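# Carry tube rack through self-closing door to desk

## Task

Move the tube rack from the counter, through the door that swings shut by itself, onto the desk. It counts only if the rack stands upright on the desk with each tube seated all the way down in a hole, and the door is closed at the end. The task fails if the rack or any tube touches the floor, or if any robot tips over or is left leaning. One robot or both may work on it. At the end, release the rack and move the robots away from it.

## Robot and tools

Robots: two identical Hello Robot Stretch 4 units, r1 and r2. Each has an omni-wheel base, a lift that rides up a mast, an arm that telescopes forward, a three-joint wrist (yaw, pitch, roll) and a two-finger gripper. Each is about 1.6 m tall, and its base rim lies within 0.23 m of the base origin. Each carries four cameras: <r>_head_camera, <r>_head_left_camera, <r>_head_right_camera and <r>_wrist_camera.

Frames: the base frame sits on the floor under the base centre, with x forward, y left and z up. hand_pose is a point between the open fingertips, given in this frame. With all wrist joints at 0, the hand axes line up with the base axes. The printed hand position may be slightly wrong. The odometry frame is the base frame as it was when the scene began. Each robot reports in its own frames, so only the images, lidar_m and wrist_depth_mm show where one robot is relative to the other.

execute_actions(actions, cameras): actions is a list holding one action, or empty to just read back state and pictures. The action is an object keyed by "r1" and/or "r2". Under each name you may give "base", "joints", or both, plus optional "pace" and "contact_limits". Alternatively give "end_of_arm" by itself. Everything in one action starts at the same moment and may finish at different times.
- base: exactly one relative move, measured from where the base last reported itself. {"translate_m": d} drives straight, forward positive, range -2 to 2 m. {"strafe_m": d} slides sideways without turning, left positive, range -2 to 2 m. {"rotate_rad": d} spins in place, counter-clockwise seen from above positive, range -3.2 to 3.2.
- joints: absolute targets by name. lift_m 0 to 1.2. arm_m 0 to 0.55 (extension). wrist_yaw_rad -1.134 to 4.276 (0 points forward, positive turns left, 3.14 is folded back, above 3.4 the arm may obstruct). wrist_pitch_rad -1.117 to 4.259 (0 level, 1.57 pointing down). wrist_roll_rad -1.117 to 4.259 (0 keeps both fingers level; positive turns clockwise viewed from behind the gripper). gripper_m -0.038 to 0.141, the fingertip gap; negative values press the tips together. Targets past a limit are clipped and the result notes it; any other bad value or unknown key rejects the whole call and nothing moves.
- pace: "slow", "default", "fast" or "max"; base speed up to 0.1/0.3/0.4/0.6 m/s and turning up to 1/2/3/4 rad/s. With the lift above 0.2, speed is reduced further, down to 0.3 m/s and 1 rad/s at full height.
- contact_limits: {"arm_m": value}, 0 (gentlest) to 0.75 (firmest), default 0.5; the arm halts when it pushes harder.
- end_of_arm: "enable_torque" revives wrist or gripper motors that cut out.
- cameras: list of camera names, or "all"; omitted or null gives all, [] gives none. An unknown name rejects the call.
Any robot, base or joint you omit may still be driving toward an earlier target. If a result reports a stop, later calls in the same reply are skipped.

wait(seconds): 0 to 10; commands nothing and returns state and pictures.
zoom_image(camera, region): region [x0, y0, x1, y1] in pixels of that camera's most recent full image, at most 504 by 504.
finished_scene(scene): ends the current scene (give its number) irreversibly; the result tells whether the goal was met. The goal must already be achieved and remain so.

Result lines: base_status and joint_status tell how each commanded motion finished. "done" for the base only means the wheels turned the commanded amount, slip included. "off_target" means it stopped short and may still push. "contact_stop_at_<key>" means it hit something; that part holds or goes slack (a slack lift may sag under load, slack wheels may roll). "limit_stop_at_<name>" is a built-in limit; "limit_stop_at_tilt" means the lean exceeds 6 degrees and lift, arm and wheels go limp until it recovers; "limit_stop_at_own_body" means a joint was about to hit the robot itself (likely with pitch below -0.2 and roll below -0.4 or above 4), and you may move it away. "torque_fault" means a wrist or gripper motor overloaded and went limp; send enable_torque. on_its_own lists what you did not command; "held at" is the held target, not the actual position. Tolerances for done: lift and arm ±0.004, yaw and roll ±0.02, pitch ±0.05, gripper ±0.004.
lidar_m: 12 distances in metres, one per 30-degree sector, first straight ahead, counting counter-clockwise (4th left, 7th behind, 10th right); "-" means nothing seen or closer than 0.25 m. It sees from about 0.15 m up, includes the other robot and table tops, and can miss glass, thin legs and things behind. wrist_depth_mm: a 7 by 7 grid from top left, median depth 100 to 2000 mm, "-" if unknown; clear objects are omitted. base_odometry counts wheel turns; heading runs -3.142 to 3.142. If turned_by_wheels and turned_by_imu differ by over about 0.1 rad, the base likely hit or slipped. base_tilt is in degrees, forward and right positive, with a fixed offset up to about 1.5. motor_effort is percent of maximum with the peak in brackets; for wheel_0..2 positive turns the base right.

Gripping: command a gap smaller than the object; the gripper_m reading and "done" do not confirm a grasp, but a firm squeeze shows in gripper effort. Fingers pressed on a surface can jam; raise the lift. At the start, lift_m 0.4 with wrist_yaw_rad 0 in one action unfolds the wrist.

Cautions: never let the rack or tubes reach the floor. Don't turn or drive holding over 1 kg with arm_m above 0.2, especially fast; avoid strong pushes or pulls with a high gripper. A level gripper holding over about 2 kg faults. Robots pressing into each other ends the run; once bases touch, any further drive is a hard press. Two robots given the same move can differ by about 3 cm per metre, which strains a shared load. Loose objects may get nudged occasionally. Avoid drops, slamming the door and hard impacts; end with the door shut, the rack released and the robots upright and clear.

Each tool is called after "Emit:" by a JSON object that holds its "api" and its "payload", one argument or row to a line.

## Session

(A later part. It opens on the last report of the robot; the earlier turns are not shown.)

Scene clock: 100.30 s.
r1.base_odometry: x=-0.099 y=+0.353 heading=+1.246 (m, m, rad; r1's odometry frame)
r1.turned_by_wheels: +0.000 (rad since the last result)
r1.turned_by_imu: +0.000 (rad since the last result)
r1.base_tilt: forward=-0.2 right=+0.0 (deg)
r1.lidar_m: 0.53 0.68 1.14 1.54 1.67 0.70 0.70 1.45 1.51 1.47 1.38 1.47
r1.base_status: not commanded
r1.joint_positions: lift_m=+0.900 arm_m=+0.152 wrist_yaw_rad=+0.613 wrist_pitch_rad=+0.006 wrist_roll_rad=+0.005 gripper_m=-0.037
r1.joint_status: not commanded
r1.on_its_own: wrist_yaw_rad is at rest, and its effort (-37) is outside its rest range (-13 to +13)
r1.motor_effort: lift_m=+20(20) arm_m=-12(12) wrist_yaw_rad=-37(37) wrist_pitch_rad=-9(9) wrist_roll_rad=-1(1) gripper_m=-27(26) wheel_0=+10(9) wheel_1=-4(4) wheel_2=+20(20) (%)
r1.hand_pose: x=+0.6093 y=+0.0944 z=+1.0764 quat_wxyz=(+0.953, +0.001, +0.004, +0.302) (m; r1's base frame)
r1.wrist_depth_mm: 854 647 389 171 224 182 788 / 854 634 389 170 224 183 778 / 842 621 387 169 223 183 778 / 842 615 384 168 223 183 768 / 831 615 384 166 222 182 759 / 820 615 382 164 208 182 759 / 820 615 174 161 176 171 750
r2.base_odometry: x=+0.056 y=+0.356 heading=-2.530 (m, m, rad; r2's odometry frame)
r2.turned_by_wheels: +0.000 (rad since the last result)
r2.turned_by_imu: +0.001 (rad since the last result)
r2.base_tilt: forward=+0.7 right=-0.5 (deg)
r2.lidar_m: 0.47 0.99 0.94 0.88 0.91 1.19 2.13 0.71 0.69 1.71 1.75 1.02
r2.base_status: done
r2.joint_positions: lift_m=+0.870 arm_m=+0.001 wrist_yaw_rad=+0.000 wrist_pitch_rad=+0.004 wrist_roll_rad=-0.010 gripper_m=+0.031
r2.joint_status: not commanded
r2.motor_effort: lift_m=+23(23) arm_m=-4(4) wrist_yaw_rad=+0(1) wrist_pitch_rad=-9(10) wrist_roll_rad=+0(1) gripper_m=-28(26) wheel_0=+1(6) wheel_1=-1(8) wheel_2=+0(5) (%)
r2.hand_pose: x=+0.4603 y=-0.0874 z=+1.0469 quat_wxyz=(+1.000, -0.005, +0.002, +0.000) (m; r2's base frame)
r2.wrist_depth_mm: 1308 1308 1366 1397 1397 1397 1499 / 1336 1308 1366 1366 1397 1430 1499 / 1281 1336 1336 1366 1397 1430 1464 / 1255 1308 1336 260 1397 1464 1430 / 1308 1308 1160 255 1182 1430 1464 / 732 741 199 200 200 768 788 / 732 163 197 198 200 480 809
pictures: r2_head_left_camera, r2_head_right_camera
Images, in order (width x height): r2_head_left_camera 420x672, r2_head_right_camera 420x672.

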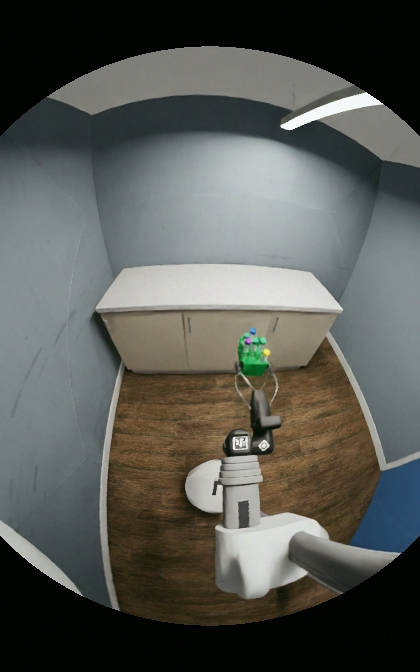

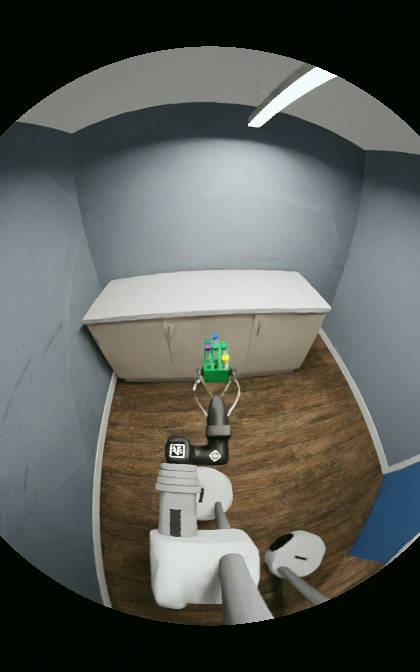

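Emit:
{"api": "execute_actions", "payload": {
  "actions": [
    {"r2":{"base":{"rotate_rad":-1.57}}}
  ],
  "cameras": ["r2_head_left_camera","r2_head_camera"]
}}

Scene clock: 122.80 s.
r1.base_odometry: x=-0.099 y=+0.353 heading=+1.246 (m, m, rad; r1's odometry frame)
r1.turned_by_wheels: +0.000 (rad since the last result)
r1.turned_by_imu: +0.000 (rad since the last result)
r1.base_tilt: forward=-0.2 right=+0.0 (deg)
r1.lidar_m: 0.53 0.68 1.15 1.56 0.52 0.54 0.70 1.46 1.52 1.47 1.37 1.49
r1.base_status: not commanded
r1.joint_positions: lift_m=+0.900 arm_m=+0.152 wrist_yaw_rad=+0.613 wrist_pitch_rad=+0.006 wrist_roll_rad=+0.005 gripper_m=-0.037
r1.joint_status: not commanded
r1.on_its_own: wrist_yaw_rad is at rest, and its effort (-37) is outside its rest range (-13 to +13)
r1.motor_effort: lift_m=+20(20) arm_m=-12(12) wrist_yaw_rad=-37(36) wrist_pitch_rad=-9(9) wrist_roll_rad=+0(1) gripper_m=-27(27) wheel_0=+10(9) wheel_1=-4(4) wheel_2=+20(20) (%)
r1.hand_pose: x=+0.6093 y=+0.0944 z=+1.0764 quat_wxyz=(+0.953, +0.001, +0.004, +0.302) (m; r1's base frame)
r1.wrist_depth_mm: 854 640 392 171 223 183 788 / 842 634 389 170 224 183 788 / 842 621 387 169 224 183 778 / 842 615 382 168 223 183 759 / 831 615 382 166 221 182 759 / 831 609 382 165 208 181 759 / 820 615 173 161 176 172 750
r2.base_odometry: x=+0.056 y=+0.356 heading=+2.183 (m, m, rad; r2's odometry frame)
r2.turned_by_wheels: -1.570 (rad since the last result)
r2.turned_by_imu: -1.545 (rad since the last result)
r2.base_tilt: forward=+0.7 right=-0.5 (deg)
r2.lidar_m: 0.46 1.77 1.03 0.97 1.01 0.94 0.88 0.90 1.21 2.10 0.69 0.70
r2.base_status: done
r2.joint_positions: lift_m=+0.870 arm_m=+0.001 wrist_yaw_rad=+0.000 wrist_pitch_rad=+0.004 wrist_roll_rad=-0.010 gripper_m=+0.031
r2.joint_status: not commanded
r2.motor_effort: lift_m=+23(23) arm_m=-4(4) wrist_yaw_rad=+2(1) wrist_pitch_rad=-10(9) wrist_roll_rad=+1(1) gripper_m=-24(28) wheel_0=+2(6) wheel_1=+0(6) wheel_2=+0(8) (%)
r2.hand_pose: x=+0.4603 y=-0.0875 z=+1.0469 quat_wxyz=(+1.000, -0.005, +0.002, +0.000) (m; r2's base frame)
r2.wrist_depth_mm: 1397 1430 1464 1430 1366 1205 1060 / 1397 1430 1464 1464 1430 1205 1060 / 1430 1397 1464 1464 1397 1182 1078 / 1430 1430 1464 260 1366 1205 1060 / 1397 1397 1430 256 1336 1205 1060 / 1397 1397 198 200 200 1160 1042 / 1397 163 198 200 200 647 1042
pictures: r2_head_camera, r2_head_left_camera
Images, in order (width x height): r2_head_camera 420x560, r2_head_left_camera 420x672.

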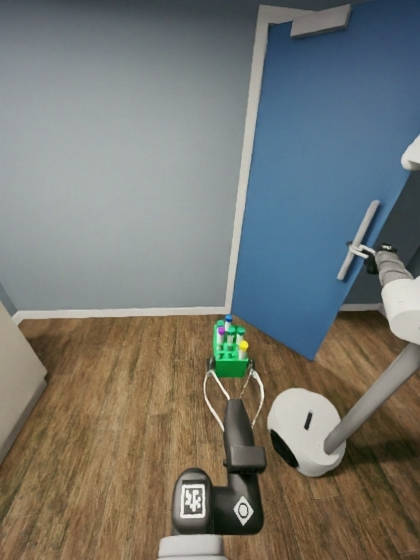

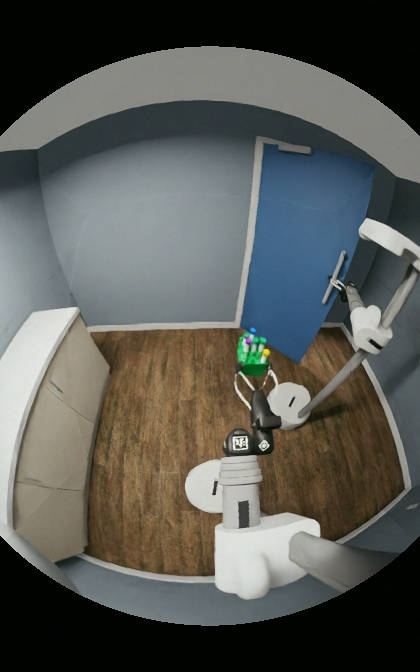

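Emit:
{"api": "execute_actions", "payload": {
  "actions": [
    {"r2":{"base":{"translate_m":-0.35}}}
  ],
  "cameras": []
}}

Emit:
{"api": "execute_actions", "payload": {
  "actions": [
    {"r2":{"base":{"strafe_m":-1.3}}}
  ],
  "cameras": ["r2_head_left_camera","r2_head_camera"]
}}

Scene clock: 139.03 s.
r1.base_odometry: x=-0.099 y=+0.353 heading=+1.246 (m, m, rad; r1's odometry frame)
r1.turned_by_wheels: +0.000 (rad since the last result)
r1.turned_by_imu: +0.000 (rad since the last result)
r1.base_tilt: forward=-0.1 right=+0.0 (deg)
r1.lidar_m: 0.55 0.67 1.12 1.52 1.65 0.70 0.75 1.46 1.51 1.47 1.40 1.48
r1.base_status: not commanded
r1.joint_positions: lift_m=+0.900 arm_m=+0.152 wrist_yaw_rad=+0.613 wrist_pitch_rad=+0.006 wrist_roll_rad=+0.005 gripper_m=-0.037
r1.joint_status: not commanded
r1.on_its_own: wrist_yaw_rad is at rest, and its effort (-36) is outside its rest range (-13 to +13)
r1.motor_effort: lift_m=+20(20) arm_m=-12(12) wrist_yaw_rad=-36(35) wrist_pitch_rad=-11(10) wrist_roll_rad=+2(1) gripper_m=-26(27) wheel_0=+9(10) wheel_1=-4(4) wheel_2=+20(20) (%)
r1.hand_pose: x=+0.6093 y=+0.0944 z=+1.0764 quat_wxyz=(+0.953, +0.001, +0.004, +0.302) (m; r1's base frame)
r1.wrist_depth_mm: 854 647 392 171 224 182 778 / 842 627 389 171 224 183 788 / 831 621 387 169 224 183 778 / 831 615 384 168 223 183 778 / 820 609 384 167 222 182 759 / 831 609 382 164 209 182 759 / 820 621 174 161 176 172 750
r2.base_odometry: x=+0.257 y=+0.070 heading=+2.183 (m, m, rad; r2's odometry frame)
r2.turned_by_wheels: +0.000 (rad since the last result)
r2.turned_by_imu: -0.001 (rad since the last result)
r2.base_tilt: forward=+0.7 right=-0.5 (deg)
r2.lidar_m: 0.45 1.43 1.01 0.96 0.82 0.57 0.54 0.55 0.74 1.76 2.19 0.97
r2.base_status: done
r2.joint_positions: lift_m=+0.870 arm_m=+0.001 wrist_yaw_rad=+0.000 wrist_pitch_rad=+0.004 wrist_roll_rad=-0.010 gripper_m=+0.031
r2.joint_status: not commanded
r2.motor_effort: lift_m=+23(23) arm_m=-4(4) wrist_yaw_rad=+1(1) wrist_pitch_rad=-10(10) wrist_roll_rad=+1(1) gripper_m=-24(27) wheel_0=+0(4) wheel_1=-1(9) wheel_2=-3(12) (%)
r2.hand_pose: x=+0.4603 y=-0.0874 z=+1.0469 quat_wxyz=(+1.000, -0.005, +0.002, +0.000) (m; r2's base frame)
r2.wrist_depth_mm: 1708 1756 1756 1808 1661 1430 1921 / 1756 1708 1808 1863 1661 1430 1921 / 1708 1756 1808 1808 1708 1464 1308 / 1661 1756 1808 259 1708 1430 1042 / 1708 1808 1808 256 1576 1499 1863 / 1661 1756 199 200 200 1430 1921 / 1661 164 198 200 199 759 1921
pictures: none
No camera images: the call's "cameras" was empty. Leave "cameras" out to get every camera's image.

Scene clock: 144.70 s.
r1.base_odometry: x=-0.099 y=+0.353 heading=+1.246 (m, m, rad; r1's odometry frame)
r1.turned_by_wheels: +0.000 (rad since the last result)
r1.turned_by_imu: +0.000 (rad since the last result)
r1.base_tilt: forward=-0.2 right=+0.0 (deg)
r1.lidar_m: 0.54 0.67 1.13 1.55 1.64 1.74 1.55 1.46 0.95 0.79 1.39 1.47
r1.base_status: not commanded
r1.joint_positions: lift_m=+0.900 arm_m=+0.152 wrist_yaw_rad=+0.613 wrist_pitch_rad=+0.006 wrist_roll_rad=+0.005 gripper_m=-0.037
r1.joint_status: not commanded
r1.on_its_own: wrist_yaw_rad is at rest, and its effort (-38) is outside its rest range (-13 to +13)
r1.motor_effort: lift_m=+20(20) arm_m=-12(12) wrist_yaw_rad=-38(37) wrist_pitch_rad=-11(9) wrist_roll_rad=-1(1) gripper_m=-27(27) wheel_0=+9(10) wheel_1=-4(4) wheel_2=+20(20) (%)
r1.hand_pose: x=+0.6093 y=+0.0944 z=+1.0764 quat_wxyz=(+0.953, +0.001, +0.004, +0.302) (m; r1's base frame)
r1.wrist_depth_mm: 854 640 389 171 223 183 788 / 842 621 387 170 224 183 778 / 842 621 384 169 223 183 768 / 831 615 384 167 223 183 768 / 831 609 384 166 222 183 768 / 820 615 382 165 208 181 759 / 809 615 174 161 175 172 750
r2.base_odometry: x=+1.321 y=+0.817 heading=+2.183 (m, m, rad; r2's odometry frame)
r2.turned_by_wheels: +0.000 (rad since the last result)
r2.turned_by_imu: -0.006 (rad since the last result)
r2.base_tilt: forward=+0.7 right=-0.5 (deg)
r2.lidar_m: 0.46 0.94 2.38 2.27 0.71 0.50 0.47 0.49 0.63 0.82 0.84 1.11
r2.base_status: done
r2.joint_positions: lift_m=+0.870 arm_m=+0.001 wrist_yaw_rad=+0.000 wrist_pitch_rad=+0.004 wrist_roll_rad=-0.010 gripper_m=+0.031
r2.joint_status: not commanded
r2.motor_effort: lift_m=+23(23) arm_m=-4(4) wrist_yaw_rad=-1(0) wrist_pitch_rad=-10(8) wrist_roll_rad=+1(0) gripper_m=-26(26) wheel_0=+0(7) wheel_1=+0(9) wheel_2=-1(1) (%)
r2.hand_pose: x=+0.4603 y=-0.0874 z=+1.0469 quat_wxyz=(+1.000, -0.005, +0.002, +0.000) (m; r2's base frame)
r2.wrist_depth_mm: 1808 1499 1921 1863 1921 1397 991 / 1808 1464 - 1863 1921 1397 991 / 1756 1464 - 1921 1983 1366 991 / 1808 1255 - 260 1983 1430 991 / 1808 1430 - 255 1921 1366 1025 / 1863 1430 200 200 200 1336 1008 / 1808 164 198 199 200 654 991
pictures: r2_head_camera, r2_head_left_camera
Images, in order (width x height): r2_head_camera 420x560, r2_head_left_camera 420x672.

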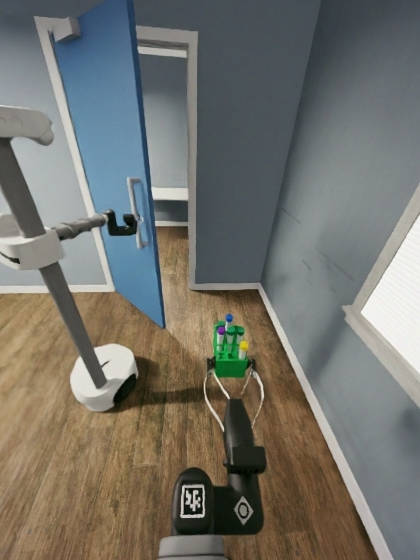

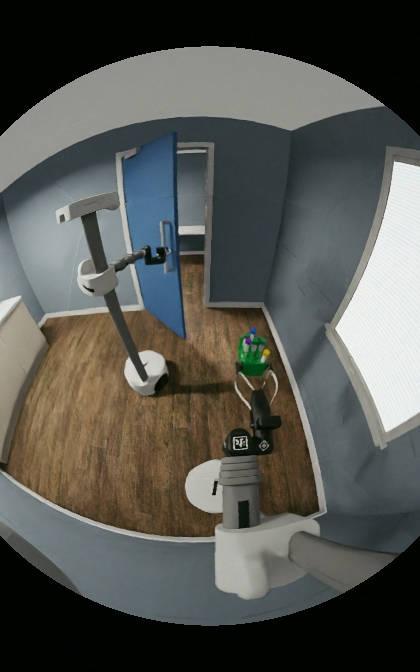

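Emit:
{"api": "execute_actions", "payload": {
  "actions": [
    {"r1":{"base":{"strafe_m":0.3},"joints":{"wrist_yaw_rad":-0.3},"pace":"slow"},"r2":{"base":{"translate_m":0.9}}}
  ],
  "cameras": ["r2_head_left_camera","r2_head_camera"]
}}

Scene clock: 156.73 s.
r1.base_odometry: x=-0.383 y=+0.449 heading=+1.243 (m, m, rad; r1's odometry frame)
r1.turned_by_wheels: -0.003 (rad since the last result)
r1.turned_by_imu: -0.019 (rad since the last result)
r1.base_tilt: forward=-0.2 right=+0.1 (deg)
r1.lidar_m: 0.57 0.67 0.97 1.27 1.43 1.50 1.75 1.63 1.66 0.69 0.69 0.52
r1.base_status: done
r1.joint_positions: lift_m=+0.900 arm_m=+0.151 wrist_yaw_rad=-0.319 wrist_pitch_rad=+0.005 wrist_roll_rad=+0.004 gripper_m=-0.038
r1.joint_status: all done
r1.on_its_own: wrist_yaw_rad is at rest, and its effort (+55) is outside its rest range (-13 to +13)
r1.motor_effort: lift_m=+20(20) arm_m=-8(12) wrist_yaw_rad=+55(98) wrist_pitch_rad=-7(12) wrist_roll_rad=+1(1) gripper_m=-22(29) wheel_0=-26(24) wheel_1=-4(12) wheel_2=-8(27) (%)
r1.hand_pose: x=+0.5688 y=-0.1734 z=+1.0768 quat_wxyz=(+0.987, +0.002, +0.002, -0.159) (m; r1's base frame)
r1.wrist_depth_mm: 235 238 243 175 251 1336 1160 / 233 237 241 176 250 1336 1160 / 231 235 239 241 248 1308 1182 / 229 234 237 239 246 1281 1160 / 229 232 236 238 245 1308 1160 / 226 230 234 180 182 1308 1160 / 225 229 172 163 171 160 1138
r2.base_odometry: x=+0.804 y=+1.553 heading=+2.183 (m, m, rad; r2's odometry frame)
r2.turned_by_wheels: +0.000 (rad since the last result)
r2.turned_by_imu: -0.006 (rad since the last result)
r2.base_tilt: forward=+0.7 right=-0.5 (deg)
r2.lidar_m: 0.46 0.66 0.70 0.70 2.08 1.45 1.36 1.17 0.82 0.76 0.83 1.08
r2.base_status: done
r2.joint_positions: lift_m=+0.870 arm_m=+0.001 wrist_yaw_rad=+0.000 wrist_pitch_rad=+0.004 wrist_roll_rad=-0.010 gripper_m=+0.031
r2.joint_status: not commanded
r2.motor_effort: lift_m=+23(23) arm_m=-4(4) wrist_yaw_rad=+1(2) wrist_pitch_rad=-11(9) wrist_roll_rad=+0(0) gripper_m=-27(24) wheel_0=+0(3) wheel_1=+0(8) wheel_2=+0(9) (%)
r2.hand_pose: x=+0.4603 y=-0.0874 z=+1.0469 quat_wxyz=(+1.000, -0.005, +0.002, +0.000) (m; r2's base frame)
r2.wrist_depth_mm: - - - 1008 1042 1060 931 / - - 1025 1025 1042 1078 946 / - - 1025 1025 1025 1060 931 / - - 1025 262 1042 1060 931 / - - 1025 254 1042 1060 917 / - - 199 200 200 1060 917 / - 164 198 199 199 621 904
pictures: r2_head_camera, r2_head_left_camera
Images, in order (width x height): r2_head_camera 420x560, r2_head_left_camera 420x672.

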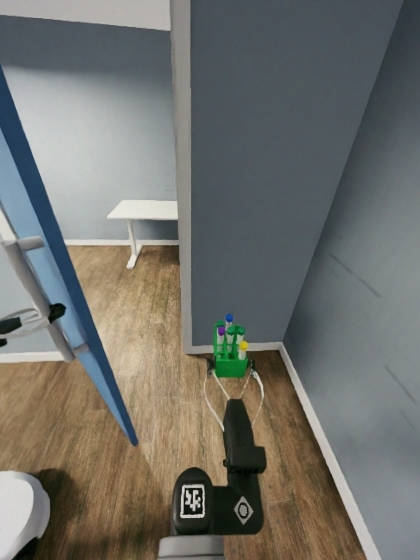

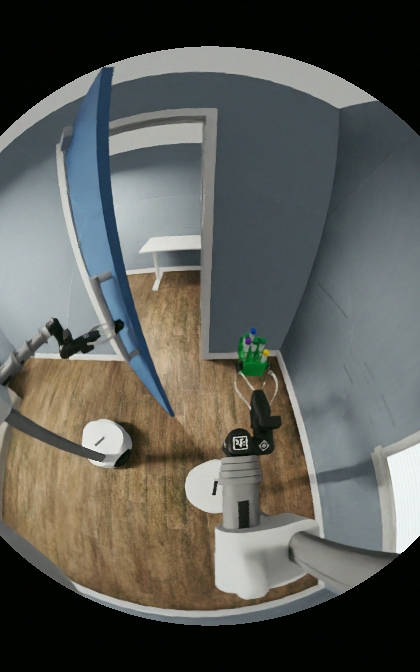

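Emit:
{"api": "execute_actions", "payload": {
  "actions": [
    {"r1":{"base":{"translate_m":-0.25},"joints":{"wrist_yaw_rad":-0.5},"pace":"slow"}}
  ],
  "cameras": ["r2_head_left_camera"]
}}

Scene clock: 187.93 s.
torque_fault: r1.wrist_yaw_rad switched itself off since the last result.
r1.base_odometry: x=-0.463 y=+0.212 heading=+1.243 (m, m, rad; r1's odometry frame)
r1.turned_by_wheels: +0.000 (rad since the last result)
r1.turned_by_imu: -0.054 (rad since the last result)
r1.base_tilt: forward=-0.2 right=+0.0 (deg)
r1.lidar_m: 0.54 0.82 1.16 1.46 1.28 1.32 1.56 1.44 1.48 1.88 0.79 0.58
r1.base_status: done
r1.joint_positions: lift_m=+0.900 arm_m=+0.151 wrist_yaw_rad=+0.048 wrist_pitch_rad=+0.005 wrist_roll_rad=+0.005 gripper_m=-0.037
r1.joint_status: wrist_yaw_rad torque_fault (moved +0.367 of -0.181)
r1.on_its_own: wrist_yaw_rad is off since a torque_fault, until you send "end_of_arm": "enable_torque" (your -0.500 is given up)
r1.motor_effort: lift_m=+20(20) arm_m=-7(7) wrist_yaw_rad=+1(100) wrist_pitch_rad=-7(10) wrist_roll_rad=+0(1) gripper_m=-22(25) wheel_0=-7(24) wheel_1=-5(14) wheel_2=+6(27) (%)
r1.hand_pose: x=+0.6146 y=-0.0734 z=+1.0768 quat_wxyz=(+1.000, +0.002, +0.002, +0.024) (m; r1's base frame)
r1.wrist_depth_mm: 445 364 303 170 230 216 1366 / 436 362 301 169 229 215 1366 / 433 357 300 167 228 211 1366 / 439 353 297 166 228 210 1366 / 424 351 296 166 228 209 1397 / 421 349 294 165 219 208 1397 / 421 349 175 161 176 200 1366
r2.base_odometry: x=+0.804 y=+1.553 heading=+2.183 (m, m, rad; r2's odometry frame)
r2.turned_by_wheels: +0.000 (rad since the last result)
r2.turned_by_imu: -0.002 (rad since the last result)
r2.base_tilt: forward=+0.7 right=-0.5 (deg)
r2.lidar_m: 0.46 0.83 0.66 0.80 2.09 1.45 1.36 1.20 0.82 0.76 0.82 1.09
r2.base_status: not commanded
r2.joint_positions: lift_m=+0.870 arm_m=+0.001 wrist_yaw_rad=+0.000 wrist_pitch_rad=+0.004 wrist_roll_rad=-0.010 gripper_m=+0.031
r2.joint_status: not commanded
r2.motor_effort: lift_m=+23(23) arm_m=-4(4) wrist_yaw_rad=-1(2) wrist_pitch_rad=-10(10) wrist_roll_rad=+1(0) gripper_m=-25(26) wheel_0=+0(0) wheel_1=+0(0) wheel_2=+0(0) (%)
r2.hand_pose: x=+0.4603 y=-0.0874 z=+1.0469 quat_wxyz=(+1.000, -0.005, +0.002, +0.000) (m; r2's base frame)
r2.wrist_depth_mm: - - - 1025 1078 1078 917 / - - 1042 1008 1042 1078 917 / - - 1008 1025 1025 1042 931 / - - 1025 258 1042 1060 931 / - - 1008 255 1008 1060 946 / - - 200 200 200 1078 931 / - 163 198 199 199 615 931
pictures: r2_head_left_camera
Images, in order (width x height): r2_head_left_camera 420x672.

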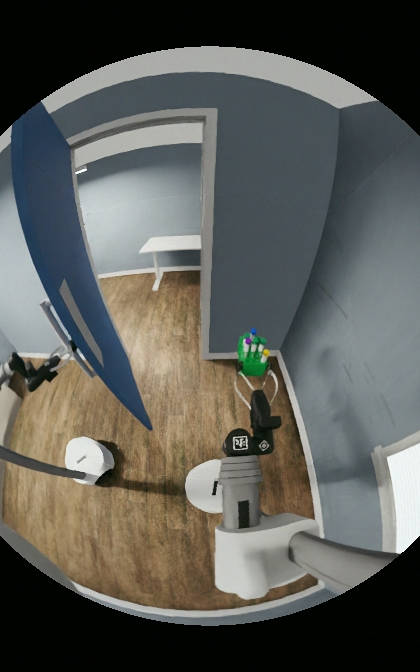

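Now strafe r1 left with limp yaw.

Emit:
{"api": "execute_actions", "payload": {
  "actions": [
    {"r1":{"base":{"strafe_m":0.3},"pace":"slow"}}
  ],
  "cameras": ["r2_head_left_camera","r2_head_camera"]
}}

Scene clock: 193.83 s.
r1.base_odometry: x=-0.747 y=+0.309 heading=+1.242 (m, m, rad; r1's odometry frame)
r1.turned_by_wheels: -0.001 (rad since the last result)
r1.turned_by_imu: -0.004 (rad since the last result)
r1.base_tilt: forward=-0.2 right=+0.1 (deg)
r1.lidar_m: 0.59 0.94 0.97 1.22 1.04 1.06 1.38 1.62 1.66 1.19 1.07 0.43
r1.base_status: done
r1.joint_positions: lift_m=+0.900 arm_m=+0.151 wrist_yaw_rad=-0.869 wrist_pitch_rad=+0.005 wrist_roll_rad=+0.004 gripper_m=-0.037
r1.joint_status: not commanded
r1.on_its_own: wrist_yaw_rad is off since a torque_fault, until you send "end_of_arm": "enable_torque" (your -0.500 is given up)
r1.motor_effort: lift_m=+20(20) arm_m=-7(8) wrist_yaw_rad=+0(1) wrist_pitch_rad=-5(6) wrist_roll_rad=+1(2) gripper_m=-22(25) wheel_0=-13(23) wheel_1=+2(1) wheel_2=-4(4) (%)
r1.hand_pose: x=+0.4416 y=-0.2768 z=+1.0768 quat_wxyz=(+0.907, +0.003, +0.001, -0.421) (m; r1's base frame)
r1.wrist_depth_mm: 229 236 243 170 259 904 842 / 228 234 241 168 258 1098 1808 / 225 232 239 167 256 1808 1808 / 224 230 238 166 255 1078 931 / 222 229 236 165 252 1756 1756 / 222 227 233 164 250 1808 1756 / 220 225 175 161 177 1756 1756
r2.base_odometry: x=+0.804 y=+1.553 heading=+2.183 (m, m, rad; r2's odometry frame)
r2.turned_by_wheels: +0.000 (rad since the last result)
r2.turned_by_imu: -0.001 (rad since the last result)
r2.base_tilt: forward=+0.7 right=-0.6 (deg)
r2.lidar_m: 0.43 1.19 0.80 1.07 2.09 1.44 1.36 1.19 0.81 0.77 0.82 1.08
r2.base_status: not commanded
r2.joint_positions: lift_m=+0.870 arm_m=+0.001 wrist_yaw_rad=+0.000 wrist_pitch_rad=+0.004 wrist_roll_rad=-0.010 gripper_m=+0.031
r2.joint_status: not commanded
r2.motor_effort: lift_m=+23(23) arm_m=-4(4) wrist_yaw_rad=+1(1) wrist_pitch_rad=-8(9) wrist_roll_rad=+1(0) gripper_m=-25(28) wheel_0=+0(0) wheel_1=+0(0) wheel_2=+0(0) (%)
r2.hand_pose: x=+0.4603 y=-0.0874 z=+1.0469 quat_wxyz=(+1.000, -0.005, +0.002, +0.000) (m; r2's base frame)
r2.wrist_depth_mm: - - - 1042 1060 1060 917 / - - 1042 1025 1025 1060 917 / - - 1025 1025 1008 1042 917 / - - 1008 259 1060 1060 931 / - - 991 255 1060 1060 931 / - - 198 200 200 1060 917 / - 163 198 198 199 621 917
pictures: r2_head_camera, r2_head_left_camera
Images, in order (width x height): r2_head_camera 420x560, r2_head_left_camera 420x672.

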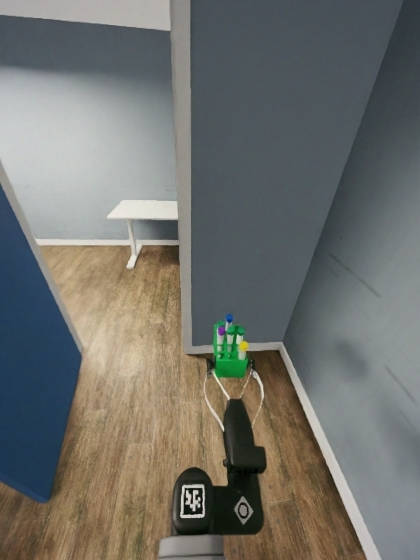

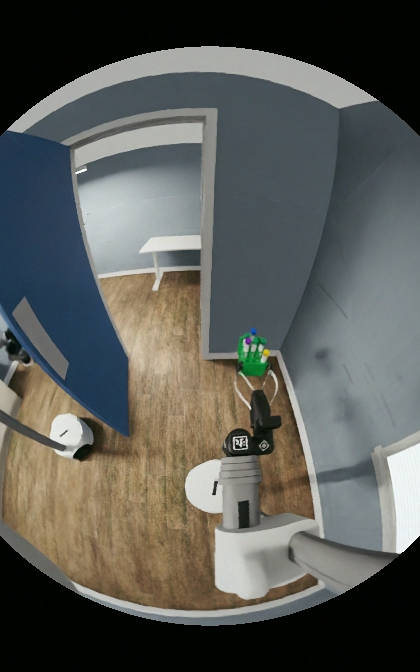

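Emit:
{"api": "execute_actions", "payload": {
  "actions": [
    {"r2":{"base":{"strafe_m":0.52}}}
  ],
  "cameras": []
}}

Emit:
{"api": "execute_actions", "payload": {
  "actions": [
    {"r2":{"base":{"translate_m":1.2}}}
  ],
  "cameras": ["r2_head_left_camera","r2_head_camera"]
}}

Scene clock: 202.23 s.
r1.base_odometry: x=-0.747 y=+0.309 heading=+1.242 (m, m, rad; r1's odometry frame)
r1.turned_by_wheels: +0.000 (rad since the last result)
r1.turned_by_imu: +0.000 (rad since the last result)
r1.base_tilt: forward=-0.2 right=+0.0 (deg)
r1.lidar_m: 0.60 0.91 0.97 1.23 1.04 1.06 1.42 1.62 1.66 0.57 0.56 0.43
r1.base_status: not commanded
r1.joint_positions: lift_m=+0.900 arm_m=+0.151 wrist_yaw_rad=-0.869 wrist_pitch_rad=+0.005 wrist_roll_rad=+0.004 gripper_m=-0.037
r1.joint_status: not commanded
r1.on_its_own: wrist_yaw_rad is off since a torque_fault, until you send "end_of_arm": "enable_torque" (your -0.500 is given up)
r1.motor_effort: lift_m=+20(20) arm_m=-7(7) wrist_yaw_rad=-1(1) wrist_pitch_rad=-6(8) wrist_roll_rad=-1(2) gripper_m=-23(23) wheel_0=-13(13) wheel_1=+1(2) wheel_2=-4(4) (%)
r1.hand_pose: x=+0.4416 y=-0.2768 z=+1.0768 quat_wxyz=(+0.907, +0.003, +0.001, -0.421) (m; r1's base frame)
r1.wrist_depth_mm: 229 235 244 169 259 1863 1808 / 228 235 242 168 257 1808 1808 / 225 232 239 167 254 1808 1756 / 224 231 238 166 254 1756 449 / 223 229 236 165 252 539 455 / 221 227 235 164 250 1756 1756 / 220 226 175 161 176 1808 1756
r2.base_odometry: x=+0.378 y=+1.254 heading=+2.183 (m, m, rad; r2's odometry frame)
r2.turned_by_wheels: +0.000 (rad since the last result)
r2.turned_by_imu: +0.001 (rad since the last result)
r2.base_tilt: forward=+0.7 right=-0.5 (deg)
r2.lidar_m: 0.46 0.41 0.48 0.58 1.85 1.49 1.40 1.44 1.36 1.28 1.37 1.29
r2.base_status: done
r2.joint_positions: lift_m=+0.870 arm_m=+0.001 wrist_yaw_rad=+0.000 wrist_pitch_rad=+0.004 wrist_roll_rad=-0.010 gripper_m=+0.031
r2.joint_status: not commanded
r2.motor_effort: lift_m=+23(23) arm_m=-5(4) wrist_yaw_rad=+2(0) wrist_pitch_rad=-8(9) wrist_roll_rad=+1(0) gripper_m=-27(26) wheel_0=+1(6) wheel_1=-1(7) wheel_2=-1(2) (%)
r2.hand_pose: x=+0.4603 y=-0.0874 z=+1.0469 quat_wxyz=(+1.000, -0.005, +0.002, +0.000) (m; r2's base frame)
r2.wrist_depth_mm: 621 - - - - 1042 1042 / 627 - - - - 1042 1042 / 640 - - - - 1025 1060 / 640 - - 258 1060 1008 1042 / 647 - - 255 991 1025 1060 / 640 - 198 200 200 1025 1042 / 627 164 198 199 200 603 1042
pictures: none
No camera images: the call's "cameras" was empty. Leave "cameras" out to get every camera's image.

Scene clock: 207.70 s.
r1.base_odometry: x=-0.747 y=+0.309 heading=+1.242 (m, m, rad; r1's odometry frame)
r1.turned_by_wheels: +0.000 (rad since the last result)
r1.turned_by_imu: +0.000 (rad since the last result)
r1.base_tilt: forward=-0.2 right=+0.0 (deg)
r1.lidar_m: 0.60 0.95 0.95 1.24 1.02 1.06 1.39 1.64 1.63 2.11 2.03 0.44
r1.base_status: not commanded
r1.joint_positions: lift_m=+0.900 arm_m=+0.151 wrist_yaw_rad=-0.873 wrist_pitch_rad=+0.005 wrist_roll_rad=+0.004 gripper_m=-0.037
r1.joint_status: not commanded
r1.on_its_own: wrist_yaw_rad is off since a torque_fault, until you send "end_of_arm": "enable_torque" (your -0.500 is given up)
r1.motor_effort: lift_m=+20(20) arm_m=-7(7) wrist_yaw_rad=-1(1) wrist_pitch_rad=-6(7) wrist_roll_rad=+1(2) gripper_m=-23(23) wheel_0=-12(13) wheel_1=+1(2) wheel_2=-4(4) (%)
r1.hand_pose: x=+0.4406 y=-0.2772 z=+1.0768 quat_wxyz=(+0.906, +0.003, +0.001, -0.423) (m; r1's base frame)
r1.wrist_depth_mm: 229 236 243 169 259 1808 1808 / 228 234 241 168 257 1808 1756 / 225 232 240 167 255 1808 1808 / 224 231 238 166 253 1808 1808 / 222 229 236 165 252 1808 1808 / 220 227 235 164 250 1808 1756 / 219 224 175 161 176 1756 1708
r2.base_odometry: x=-0.312 y=+2.237 heading=+2.183 (m, m, rad; r2's odometry frame)
r2.turned_by_wheels: +0.000 (rad since the last result)
r2.turned_by_imu: -0.006 (rad since the last result)
r2.base_tilt: forward=+0.6 right=-0.5 (deg)
r2.lidar_m: 0.44 1.42 2.66 0.37 0.39 0.47 0.84 1.90 1.33 0.38 0.38 1.47
r2.base_status: done
r2.joint_positions: lift_m=+0.870 arm_m=+0.001 wrist_yaw_rad=+0.000 wrist_pitch_rad=+0.004 wrist_roll_rad=-0.010 gripper_m=+0.031
r2.joint_status: not commanded
r2.motor_effort: lift_m=+23(23) arm_m=-4(4) wrist_yaw_rad=-1(1) wrist_pitch_rad=-9(9) wrist_roll_rad=+1(1) gripper_m=-26(26) wheel_0=+0(4) wheel_1=+1(5) wheel_2=+0(13) (%)
r2.hand_pose: x=+0.4603 y=-0.0874 z=+1.0469 quat_wxyz=(+1.000, -0.005, +0.002, +0.000) (m; r2's base frame)
r2.wrist_depth_mm: 1863 1863 1921 1921 - - 1430 / 1808 1756 1921 1863 - - 1537 / 1756 1863 1921 1921 1983 - 1537 / 1808 1863 1808 258 - - 1499 / 1808 1808 1863 255 1921 - 1499 / 1921 1281 199 200 200 1499 1397 / 1808 163 198 198 200 854 1430
pictures: r2_head_camera, r2_head_left_camera
Images, in order (width x height): r2_head_camera 420x560, r2_head_left_camera 420x672.

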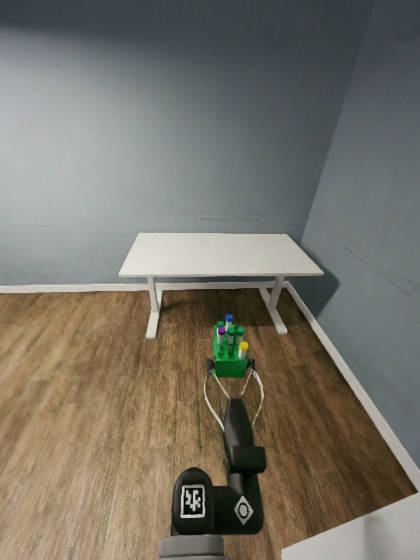

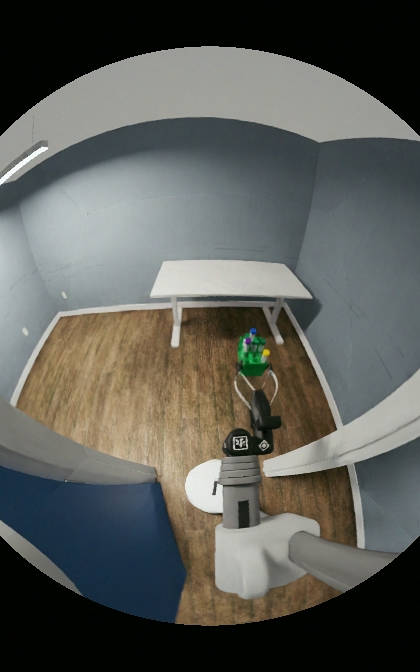

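Emit:
{"api": "execute_actions", "payload": {
  "actions": [
    {"r2":{"base":{"translate_m":1.12},"joints":{"lift_m":0.70},"pace":"fast"}}
  ],
  "cameras": ["r2_head_camera"]
}}

Scene clock: 217.03 s.
r1.base_odometry: x=-0.747 y=+0.309 heading=+1.242 (m, m, rad; r1's odometry frame)
r1.turned_by_wheels: +0.000 (rad since the last result)
r1.turned_by_imu: +0.000 (rad since the last result)
r1.base_tilt: forward=-0.2 right=+0.0 (deg)
r1.lidar_m: 0.57 0.93 0.94 1.25 1.03 1.06 1.40 1.62 1.67 2.13 2.03 0.42
r1.base_status: not commanded
r1.joint_positions: lift_m=+0.900 arm_m=+0.151 wrist_yaw_rad=-0.873 wrist_pitch_rad=+0.005 wrist_roll_rad=+0.004 gripper_m=-0.037
r1.joint_status: not commanded
r1.on_its_own: wrist_yaw_rad is off since a torque_fault, until you send "end_of_arm": "enable_torque" (your -0.500 is given up)
r1.motor_effort: lift_m=+20(20) arm_m=-7(8) wrist_yaw_rad=+1(1) wrist_pitch_rad=-8(8) wrist_roll_rad=+0(0) gripper_m=-23(22) wheel_0=-12(12) wheel_1=+2(2) wheel_2=-4(4) (%)
r1.hand_pose: x=+0.4406 y=-0.2772 z=+1.0768 quat_wxyz=(+0.906, +0.003, +0.001, -0.423) (m; r1's base frame)
r1.wrist_depth_mm: 229 236 243 169 259 1863 1863 / 228 234 241 168 258 1808 1756 / 224 232 240 167 256 1808 1756 / 224 230 238 166 254 1808 1756 / 222 229 236 165 253 1756 1756 / 221 227 235 164 251 1808 1756 / 220 224 175 160 176 1756 1708
r2.base_odometry: x=-0.955 y=+3.153 heading=+2.183 (m, m, rad; r2's odometry frame)
r2.turned_by_wheels: +0.000 (rad since the last result)
r2.turned_by_imu: -0.006 (rad since the last result)
r2.base_tilt: forward=+0.7 right=-0.5 (deg)
r2.lidar_m: 0.26 0.27 0.37 2.58 1.49 1.11 1.38 1.02 1.26 1.17 0.40 0.29
r2.base_status: done
r2.joint_positions: lift_m=+0.700 arm_m=+0.001 wrist_yaw_rad=+0.000 wrist_pitch_rad=+0.004 wrist_roll_rad=-0.010 gripper_m=+0.031
r2.joint_status: all done
r2.motor_effort: lift_m=+18(20) arm_m=-4(4) wrist_yaw_rad=+0(1) wrist_pitch_rad=-10(8) wrist_roll_rad=+1(0) gripper_m=-26(26) wheel_0=+0(4) wheel_1=+1(6) wheel_2=+0(10) (%)
r2.hand_pose: x=+0.4603 y=-0.0874 z=+0.8772 quat_wxyz=(+1.000, -0.005, +0.002, +0.000) (m; r2's base frame)
r2.wrist_depth_mm: 778 788 798 820 842 866 891 / 768 788 831 831 842 854 904 / 768 788 809 831 842 854 891 / 768 798 809 260 820 878 878 / 768 778 798 256 842 878 878 / 715 732 198 200 200 759 759 / 488 164 198 198 199 319 521
pictures: r2_head_camera
Images, in order (width x height): r2_head_camera 420x560.

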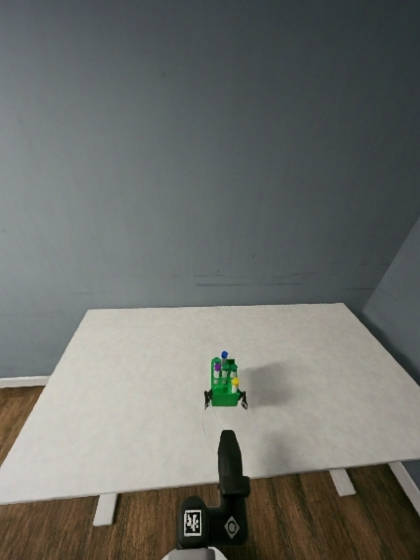

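Emit:
{"api": "execute_actions", "payload": {
  "actions": [
    {"r1":{"joints":{"gripper_m":0.1}},"r2":{"joints":{"lift_m":0.585},"pace":"slow"}}
  ],
  "cameras": ["r2_wrist_camera"]
}}

Scene clock: 223.47 s.
r1.base_odometry: x=-0.747 y=+0.309 heading=+1.242 (m, m, rad; r1's odometry frame)
r1.turned_by_wheels: +0.001 (rad since the last result)
r1.turned_by_imu: +0.001 (rad since the last result)
r1.base_tilt: forward=-0.2 right=+0.0 (deg)
r1.lidar_m: 0.62 0.94 0.95 1.22 1.03 1.05 1.36 1.61 1.66 2.08 2.02 0.48
r1.base_status: not commanded
r1.joint_positions: lift_m=+0.900 arm_m=+0.151 wrist_yaw_rad=-0.716 wrist_pitch_rad=+0.005 wrist_roll_rad=+0.004 gripper_m=+0.100
r1.joint_status: all done
r1.on_its_own: wrist_yaw_rad is off since a torque_fault, until you send "end_of_arm": "enable_torque" (your -0.500 is given up)
r1.motor_effort: lift_m=+20(20) arm_m=-7(8) wrist_yaw_rad=-1(1) wrist_pitch_rad=-6(8) wrist_roll_rad=+0(1) gripper_m=-4(21) wheel_0=-8(12) wheel_1=+2(2) wheel_2=-2(4) (%)
r1.hand_pose: x=+0.4825 y=-0.2553 z=+1.0768 quat_wxyz=(+0.937, +0.003, +0.002, -0.350) (m; r1's base frame)
r1.wrist_depth_mm: 272 274 278 279 203 1708 1661 / 271 273 276 277 200 1708 1618 / 270 271 274 276 199 1661 1661 / 266 268 271 273 198 1661 1661 / 266 267 270 272 198 1661 1618 / 263 265 267 270 193 1618 1618 / 262 264 264 268 189 1661 1618
r2.base_odometry: x=-0.955 y=+3.153 heading=+2.183 (m, m, rad; r2's odometry frame)
r2.turned_by_wheels: +0.000 (rad since the last result)
r2.turned_by_imu: -0.002 (rad since the last result)
r2.base_tilt: forward=+0.5 right=-0.5 (deg)
r2.lidar_m: 0.26 0.28 0.36 2.57 1.50 1.11 1.37 1.01 1.25 1.16 0.41 0.34
r2.base_status: not commanded
r2.joint_positions: lift_m=+0.586 arm_m=+0.001 wrist_yaw_rad=-0.001 wrist_pitch_rad=-0.007 wrist_roll_rad=-0.008 gripper_m=+0.031
r2.joint_status: all done
r2.motor_effort: lift_m=+4(21) arm_m=-2(4) wrist_yaw_rad=+3(4) wrist_pitch_rad=+23(22) wrist_roll_rad=-5(5) gripper_m=-26(24) wheel_0=+0(0) wheel_1=+1(0) wheel_2=-2(2) (%)
r2.hand_pose: x=+0.4598 y=-0.0878 z=+0.7666 quat_wxyz=(+1.000, -0.004, -0.004, -0.001) (m; r2's base frame)
r2.wrist_depth_mm: 788 798 831 842 854 866 904 / 768 798 820 831 854 866 891 / 778 798 809 820 854 891 891 / 768 788 809 258 854 854 878 / 759 788 732 255 820 842 891 / 387 397 200 200 201 404 407 / 255 164 198 198 200 208 274
pictures: r2_wrist_camera
camera_calibration (this result's frames):
r2_wrist_camera: T_world_to_cam=[[-0.00254075, -0.999961, 0.00841011, -0.089646], [0.0253469, -0.00847183, -0.999643, 0.813794], [0.999675, -0.00232667, 0.0253675, -0.246078], [0, 0, 0, 1]] pos_world=[0.225143, -0.0833207, 0.820499]
Images, in order (width x height): r2_wrist_camera 616x392.

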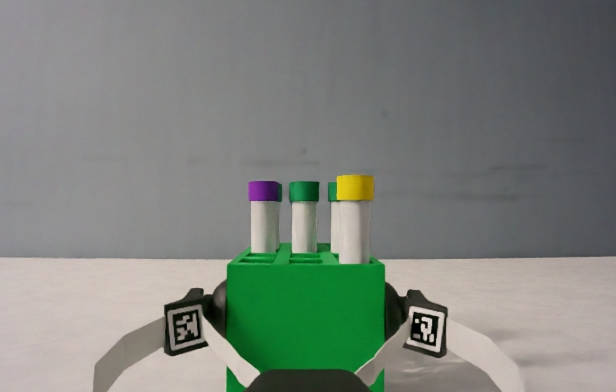

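Emit:
{"api": "execute_actions", "payload": {
  "actions": [
    {"r1":{"base":{"translate_m":-0.25}},"r2":{"joints":{"gripper_m":0.13,"lift_m":0.60}}}
  ],
  "cameras": ["r1_head_left_camera"]
}}

Scene clock: 229.07 s.
r1.base_odometry: x=-0.827 y=+0.073 heading=+1.242 (m, m, rad; r1's odometry frame)
r1.turned_by_wheels: +0.000 (rad since the last result)
r1.turned_by_imu: +0.001 (rad since the last result)
r1.base_tilt: forward=-0.2 right=+0.0 (deg)
r1.lidar_m: 1.22 1.13 1.15 0.94 0.89 0.93 1.19 1.42 1.45 1.83 2.17 1.35
r1.base_status: done
r1.joint_positions: lift_m=+0.900 arm_m=+0.151 wrist_yaw_rad=-0.724 wrist_pitch_rad=+0.005 wrist_roll_rad=+0.004 gripper_m=+0.100
r1.joint_status: not commanded
r1.on_its_own: wrist_yaw_rad is off since a torque_fault, until you send "end_of_arm": "enable_torque" (your -0.500 is given up)
r1.motor_effort: lift_m=+20(20) arm_m=-6(7) wrist_yaw_rad=+0(1) wrist_pitch_rad=-6(7) wrist_roll_rad=+0(1) gripper_m=-3(3) wheel_0=+0(13) wheel_1=-2(8) wheel_2=-2(9) (%)
r1.hand_pose: x=+0.4802 y=-0.2566 z=+1.0768 quat_wxyz=(+0.935, +0.003, +0.002, -0.354) (m; r1's base frame)
r1.wrist_depth_mm: 854 1008 - - 1983 1863 1808 / 866 991 - - 1983 1863 1808 / 854 1008 - - 1921 1863 1808 / 842 991 - - 1921 1808 1756 / 842 991 - 1983 1863 1808 1756 / 842 960 - - 1863 1863 1756 / 842 946 1863 1921 1863 1808 1756
r2.base_odometry: x=-0.955 y=+3.153 heading=+2.183 (m, m, rad; r2's odometry frame)
r2.turned_by_wheels: +0.000 (rad since the last result)
r2.turned_by_imu: -0.001 (rad since the last result)
r2.base_tilt: forward=+0.7 right=-0.4 (deg)
r2.lidar_m: 0.27 0.26 0.37 2.58 1.48 1.10 1.19 1.00 1.25 1.16 0.42 0.33
r2.base_status: not commanded
r2.joint_positions: lift_m=+0.600 arm_m=+0.001 wrist_yaw_rad=+0.000 wrist_pitch_rad=+0.003 wrist_roll_rad=-0.009 gripper_m=+0.130
r2.joint_status: all done
r2.motor_effort: lift_m=+24(23) arm_m=-2(2) wrist_yaw_rad=-2(5) wrist_pitch_rad=-6(23) wrist_roll_rad=-2(6) gripper_m=+0(27) wheel_0=+0(0) wheel_1=+0(0) wheel_2=-1(2) (%)
r2.hand_pose: x=+0.4599 y=-0.0874 z=+0.7771 quat_wxyz=(+1.000, -0.005, +0.001, +0.000) (m; r2's base frame)
r2.wrist_depth_mm: 778 798 809 831 842 866 891 / 778 788 809 842 842 854 878 / 768 798 809 831 842 854 891 / 768 778 809 809 842 878 878 / 759 788 798 270 831 854 878 / 387 324 216 216 216 366 404 / 264 259 231 154 248 263 281
pictures: r1_head_left_camera
Images, in order (width x height): r1_head_left_camera 420x672.

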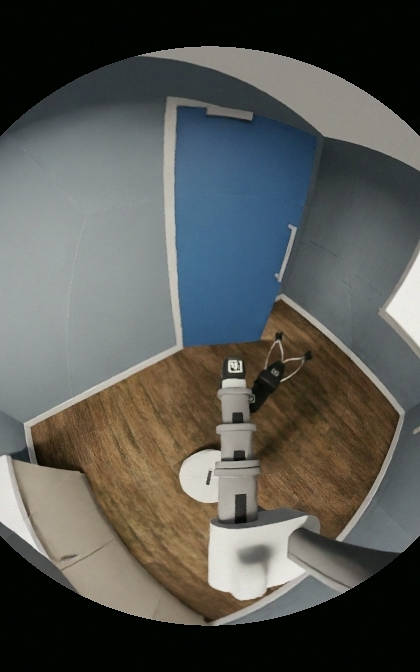

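Emit:
{"api": "execute_actions", "payload": {
  "actions": [
    {"r2":{"base":{"translate_m":-0.35}}}
  ],
  "cameras": ["r2_wrist_camera","r2_head_camera","r1_head_left_camera"]
}}

Scene clock: 233.93 s.
r1.base_odometry: x=-0.827 y=+0.073 heading=+1.242 (m, m, rad; r1's odometry frame)
r1.turned_by_wheels: +0.000 (rad since the last result)
r1.turned_by_imu: +0.000 (rad since the last result)
r1.base_tilt: forward=-0.2 right=+0.0 (deg)
r1.lidar_m: 1.23 1.14 1.16 0.97 0.88 0.90 1.17 1.42 1.42 1.82 2.15 1.89
r1.base_status: not commanded
r1.joint_positions: lift_m=+0.900 arm_m=+0.151 wrist_yaw_rad=-0.724 wrist_pitch_rad=+0.005 wrist_roll_rad=+0.004 gripper_m=+0.100
r1.joint_status: not commanded
r1.on_its_own: wrist_yaw_rad is off since a torque_fault, until you send "end_of_arm": "enable_torque" (your -0.500 is given up)
r1.motor_effort: lift_m=+20(20) arm_m=-6(7) wrist_yaw_rad=+0(1) wrist_pitch_rad=-8(7) wrist_roll_rad=+1(1) gripper_m=-2(2) wheel_0=+0(0) wheel_1=-2(2) wheel_2=-2(2) (%)
r1.hand_pose: x=+0.4802 y=-0.2566 z=+1.0768 quat_wxyz=(+0.935, +0.003, +0.002, -0.354) (m; r1's base frame)
r1.wrist_depth_mm: 1138 1537 - - - 1863 1808 / 1160 1537 - - 1983 1921 1808 / 1160 1537 - - 1983 1808 1808 / 1118 1537 - - 1983 1808 1756 / 1138 1499 - - 1921 1808 1756 / 1118 1430 - 1983 1921 1808 1756 / 1138 1366 1808 1983 1921 1808 1756
r2.base_odometry: x=-0.754 y=+2.866 heading=+2.183 (m, m, rad; r2's odometry frame)
r2.turned_by_wheels: +0.000 (rad since the last result)
r2.turned_by_imu: +0.000 (rad since the last result)
r2.base_tilt: forward=+0.7 right=-0.5 (deg)
r2.lidar_m: 0.60 0.64 1.85 2.56 0.96 0.74 0.68 0.70 0.83 1.19 0.93 0.64
r2.base_status: done
r2.joint_positions: lift_m=+0.600 arm_m=+0.001 wrist_yaw_rad=+0.000 wrist_pitch_rad=+0.003 wrist_roll_rad=-0.009 gripper_m=+0.130
r2.joint_status: not commanded
r2.motor_effort: lift_m=+23(24) arm_m=-2(2) wrist_yaw_rad=+1(1) wrist_pitch_rad=-6(7) wrist_roll_rad=-2(2) gripper_m=+0(0) wheel_0=+0(7) wheel_1=-2(6) wheel_2=-2(10) (%)
r2.hand_pose: x=+0.4599 y=-0.0874 z=+0.7772 quat_wxyz=(+1.000, -0.005, +0.001, +0.000) (m; r2's base frame)
r2.wrist_depth_mm: 1078 1098 1182 1182 1182 1182 1281 / 1098 1118 1182 1182 1205 1229 1281 / 1098 1118 1160 1138 1160 1255 1229 / 1078 1098 1160 1182 1205 1205 1255 / 798 820 842 569 866 866 854 / 384 373 407 407 413 407 452 / 904 1098 1118 153 1182 1182 1229
pictures: r1_head_left_camera, r2_head_camera, r2_wrist_camera
camera_calibration (this result's frames):
r2_wrist_camera: T_world_to_cam=[[-0.00101512, -0.999954, 0.009556, -0.0909109], [0.0154106, -0.00957051, -0.999835, 0.828959], [0.999881, -0.000867686, 0.0154196, -0.238712], [0, 0, 0, 1]] pos_world=[0.225817, -0.0831803, 0.833372]
Images, in order (width x height): r1_head_left_camera 420x672, r2_head_camera 420x560, r2_wrist_camera 616x392.

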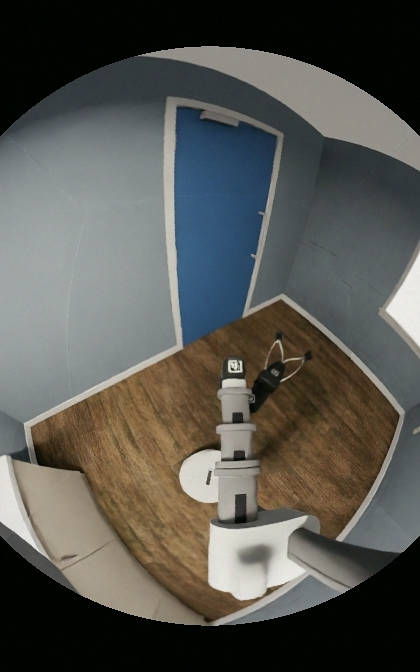

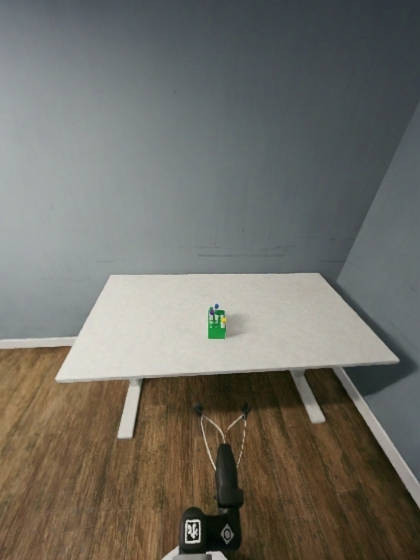

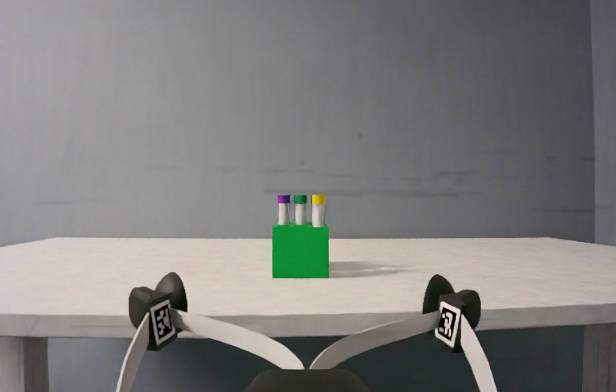

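Door is shut and the rack is upright on the desk.

Emit:
{"api": "finished_scene", "payload": {
  "scene": 2
}}

The scene is finished: the task was done.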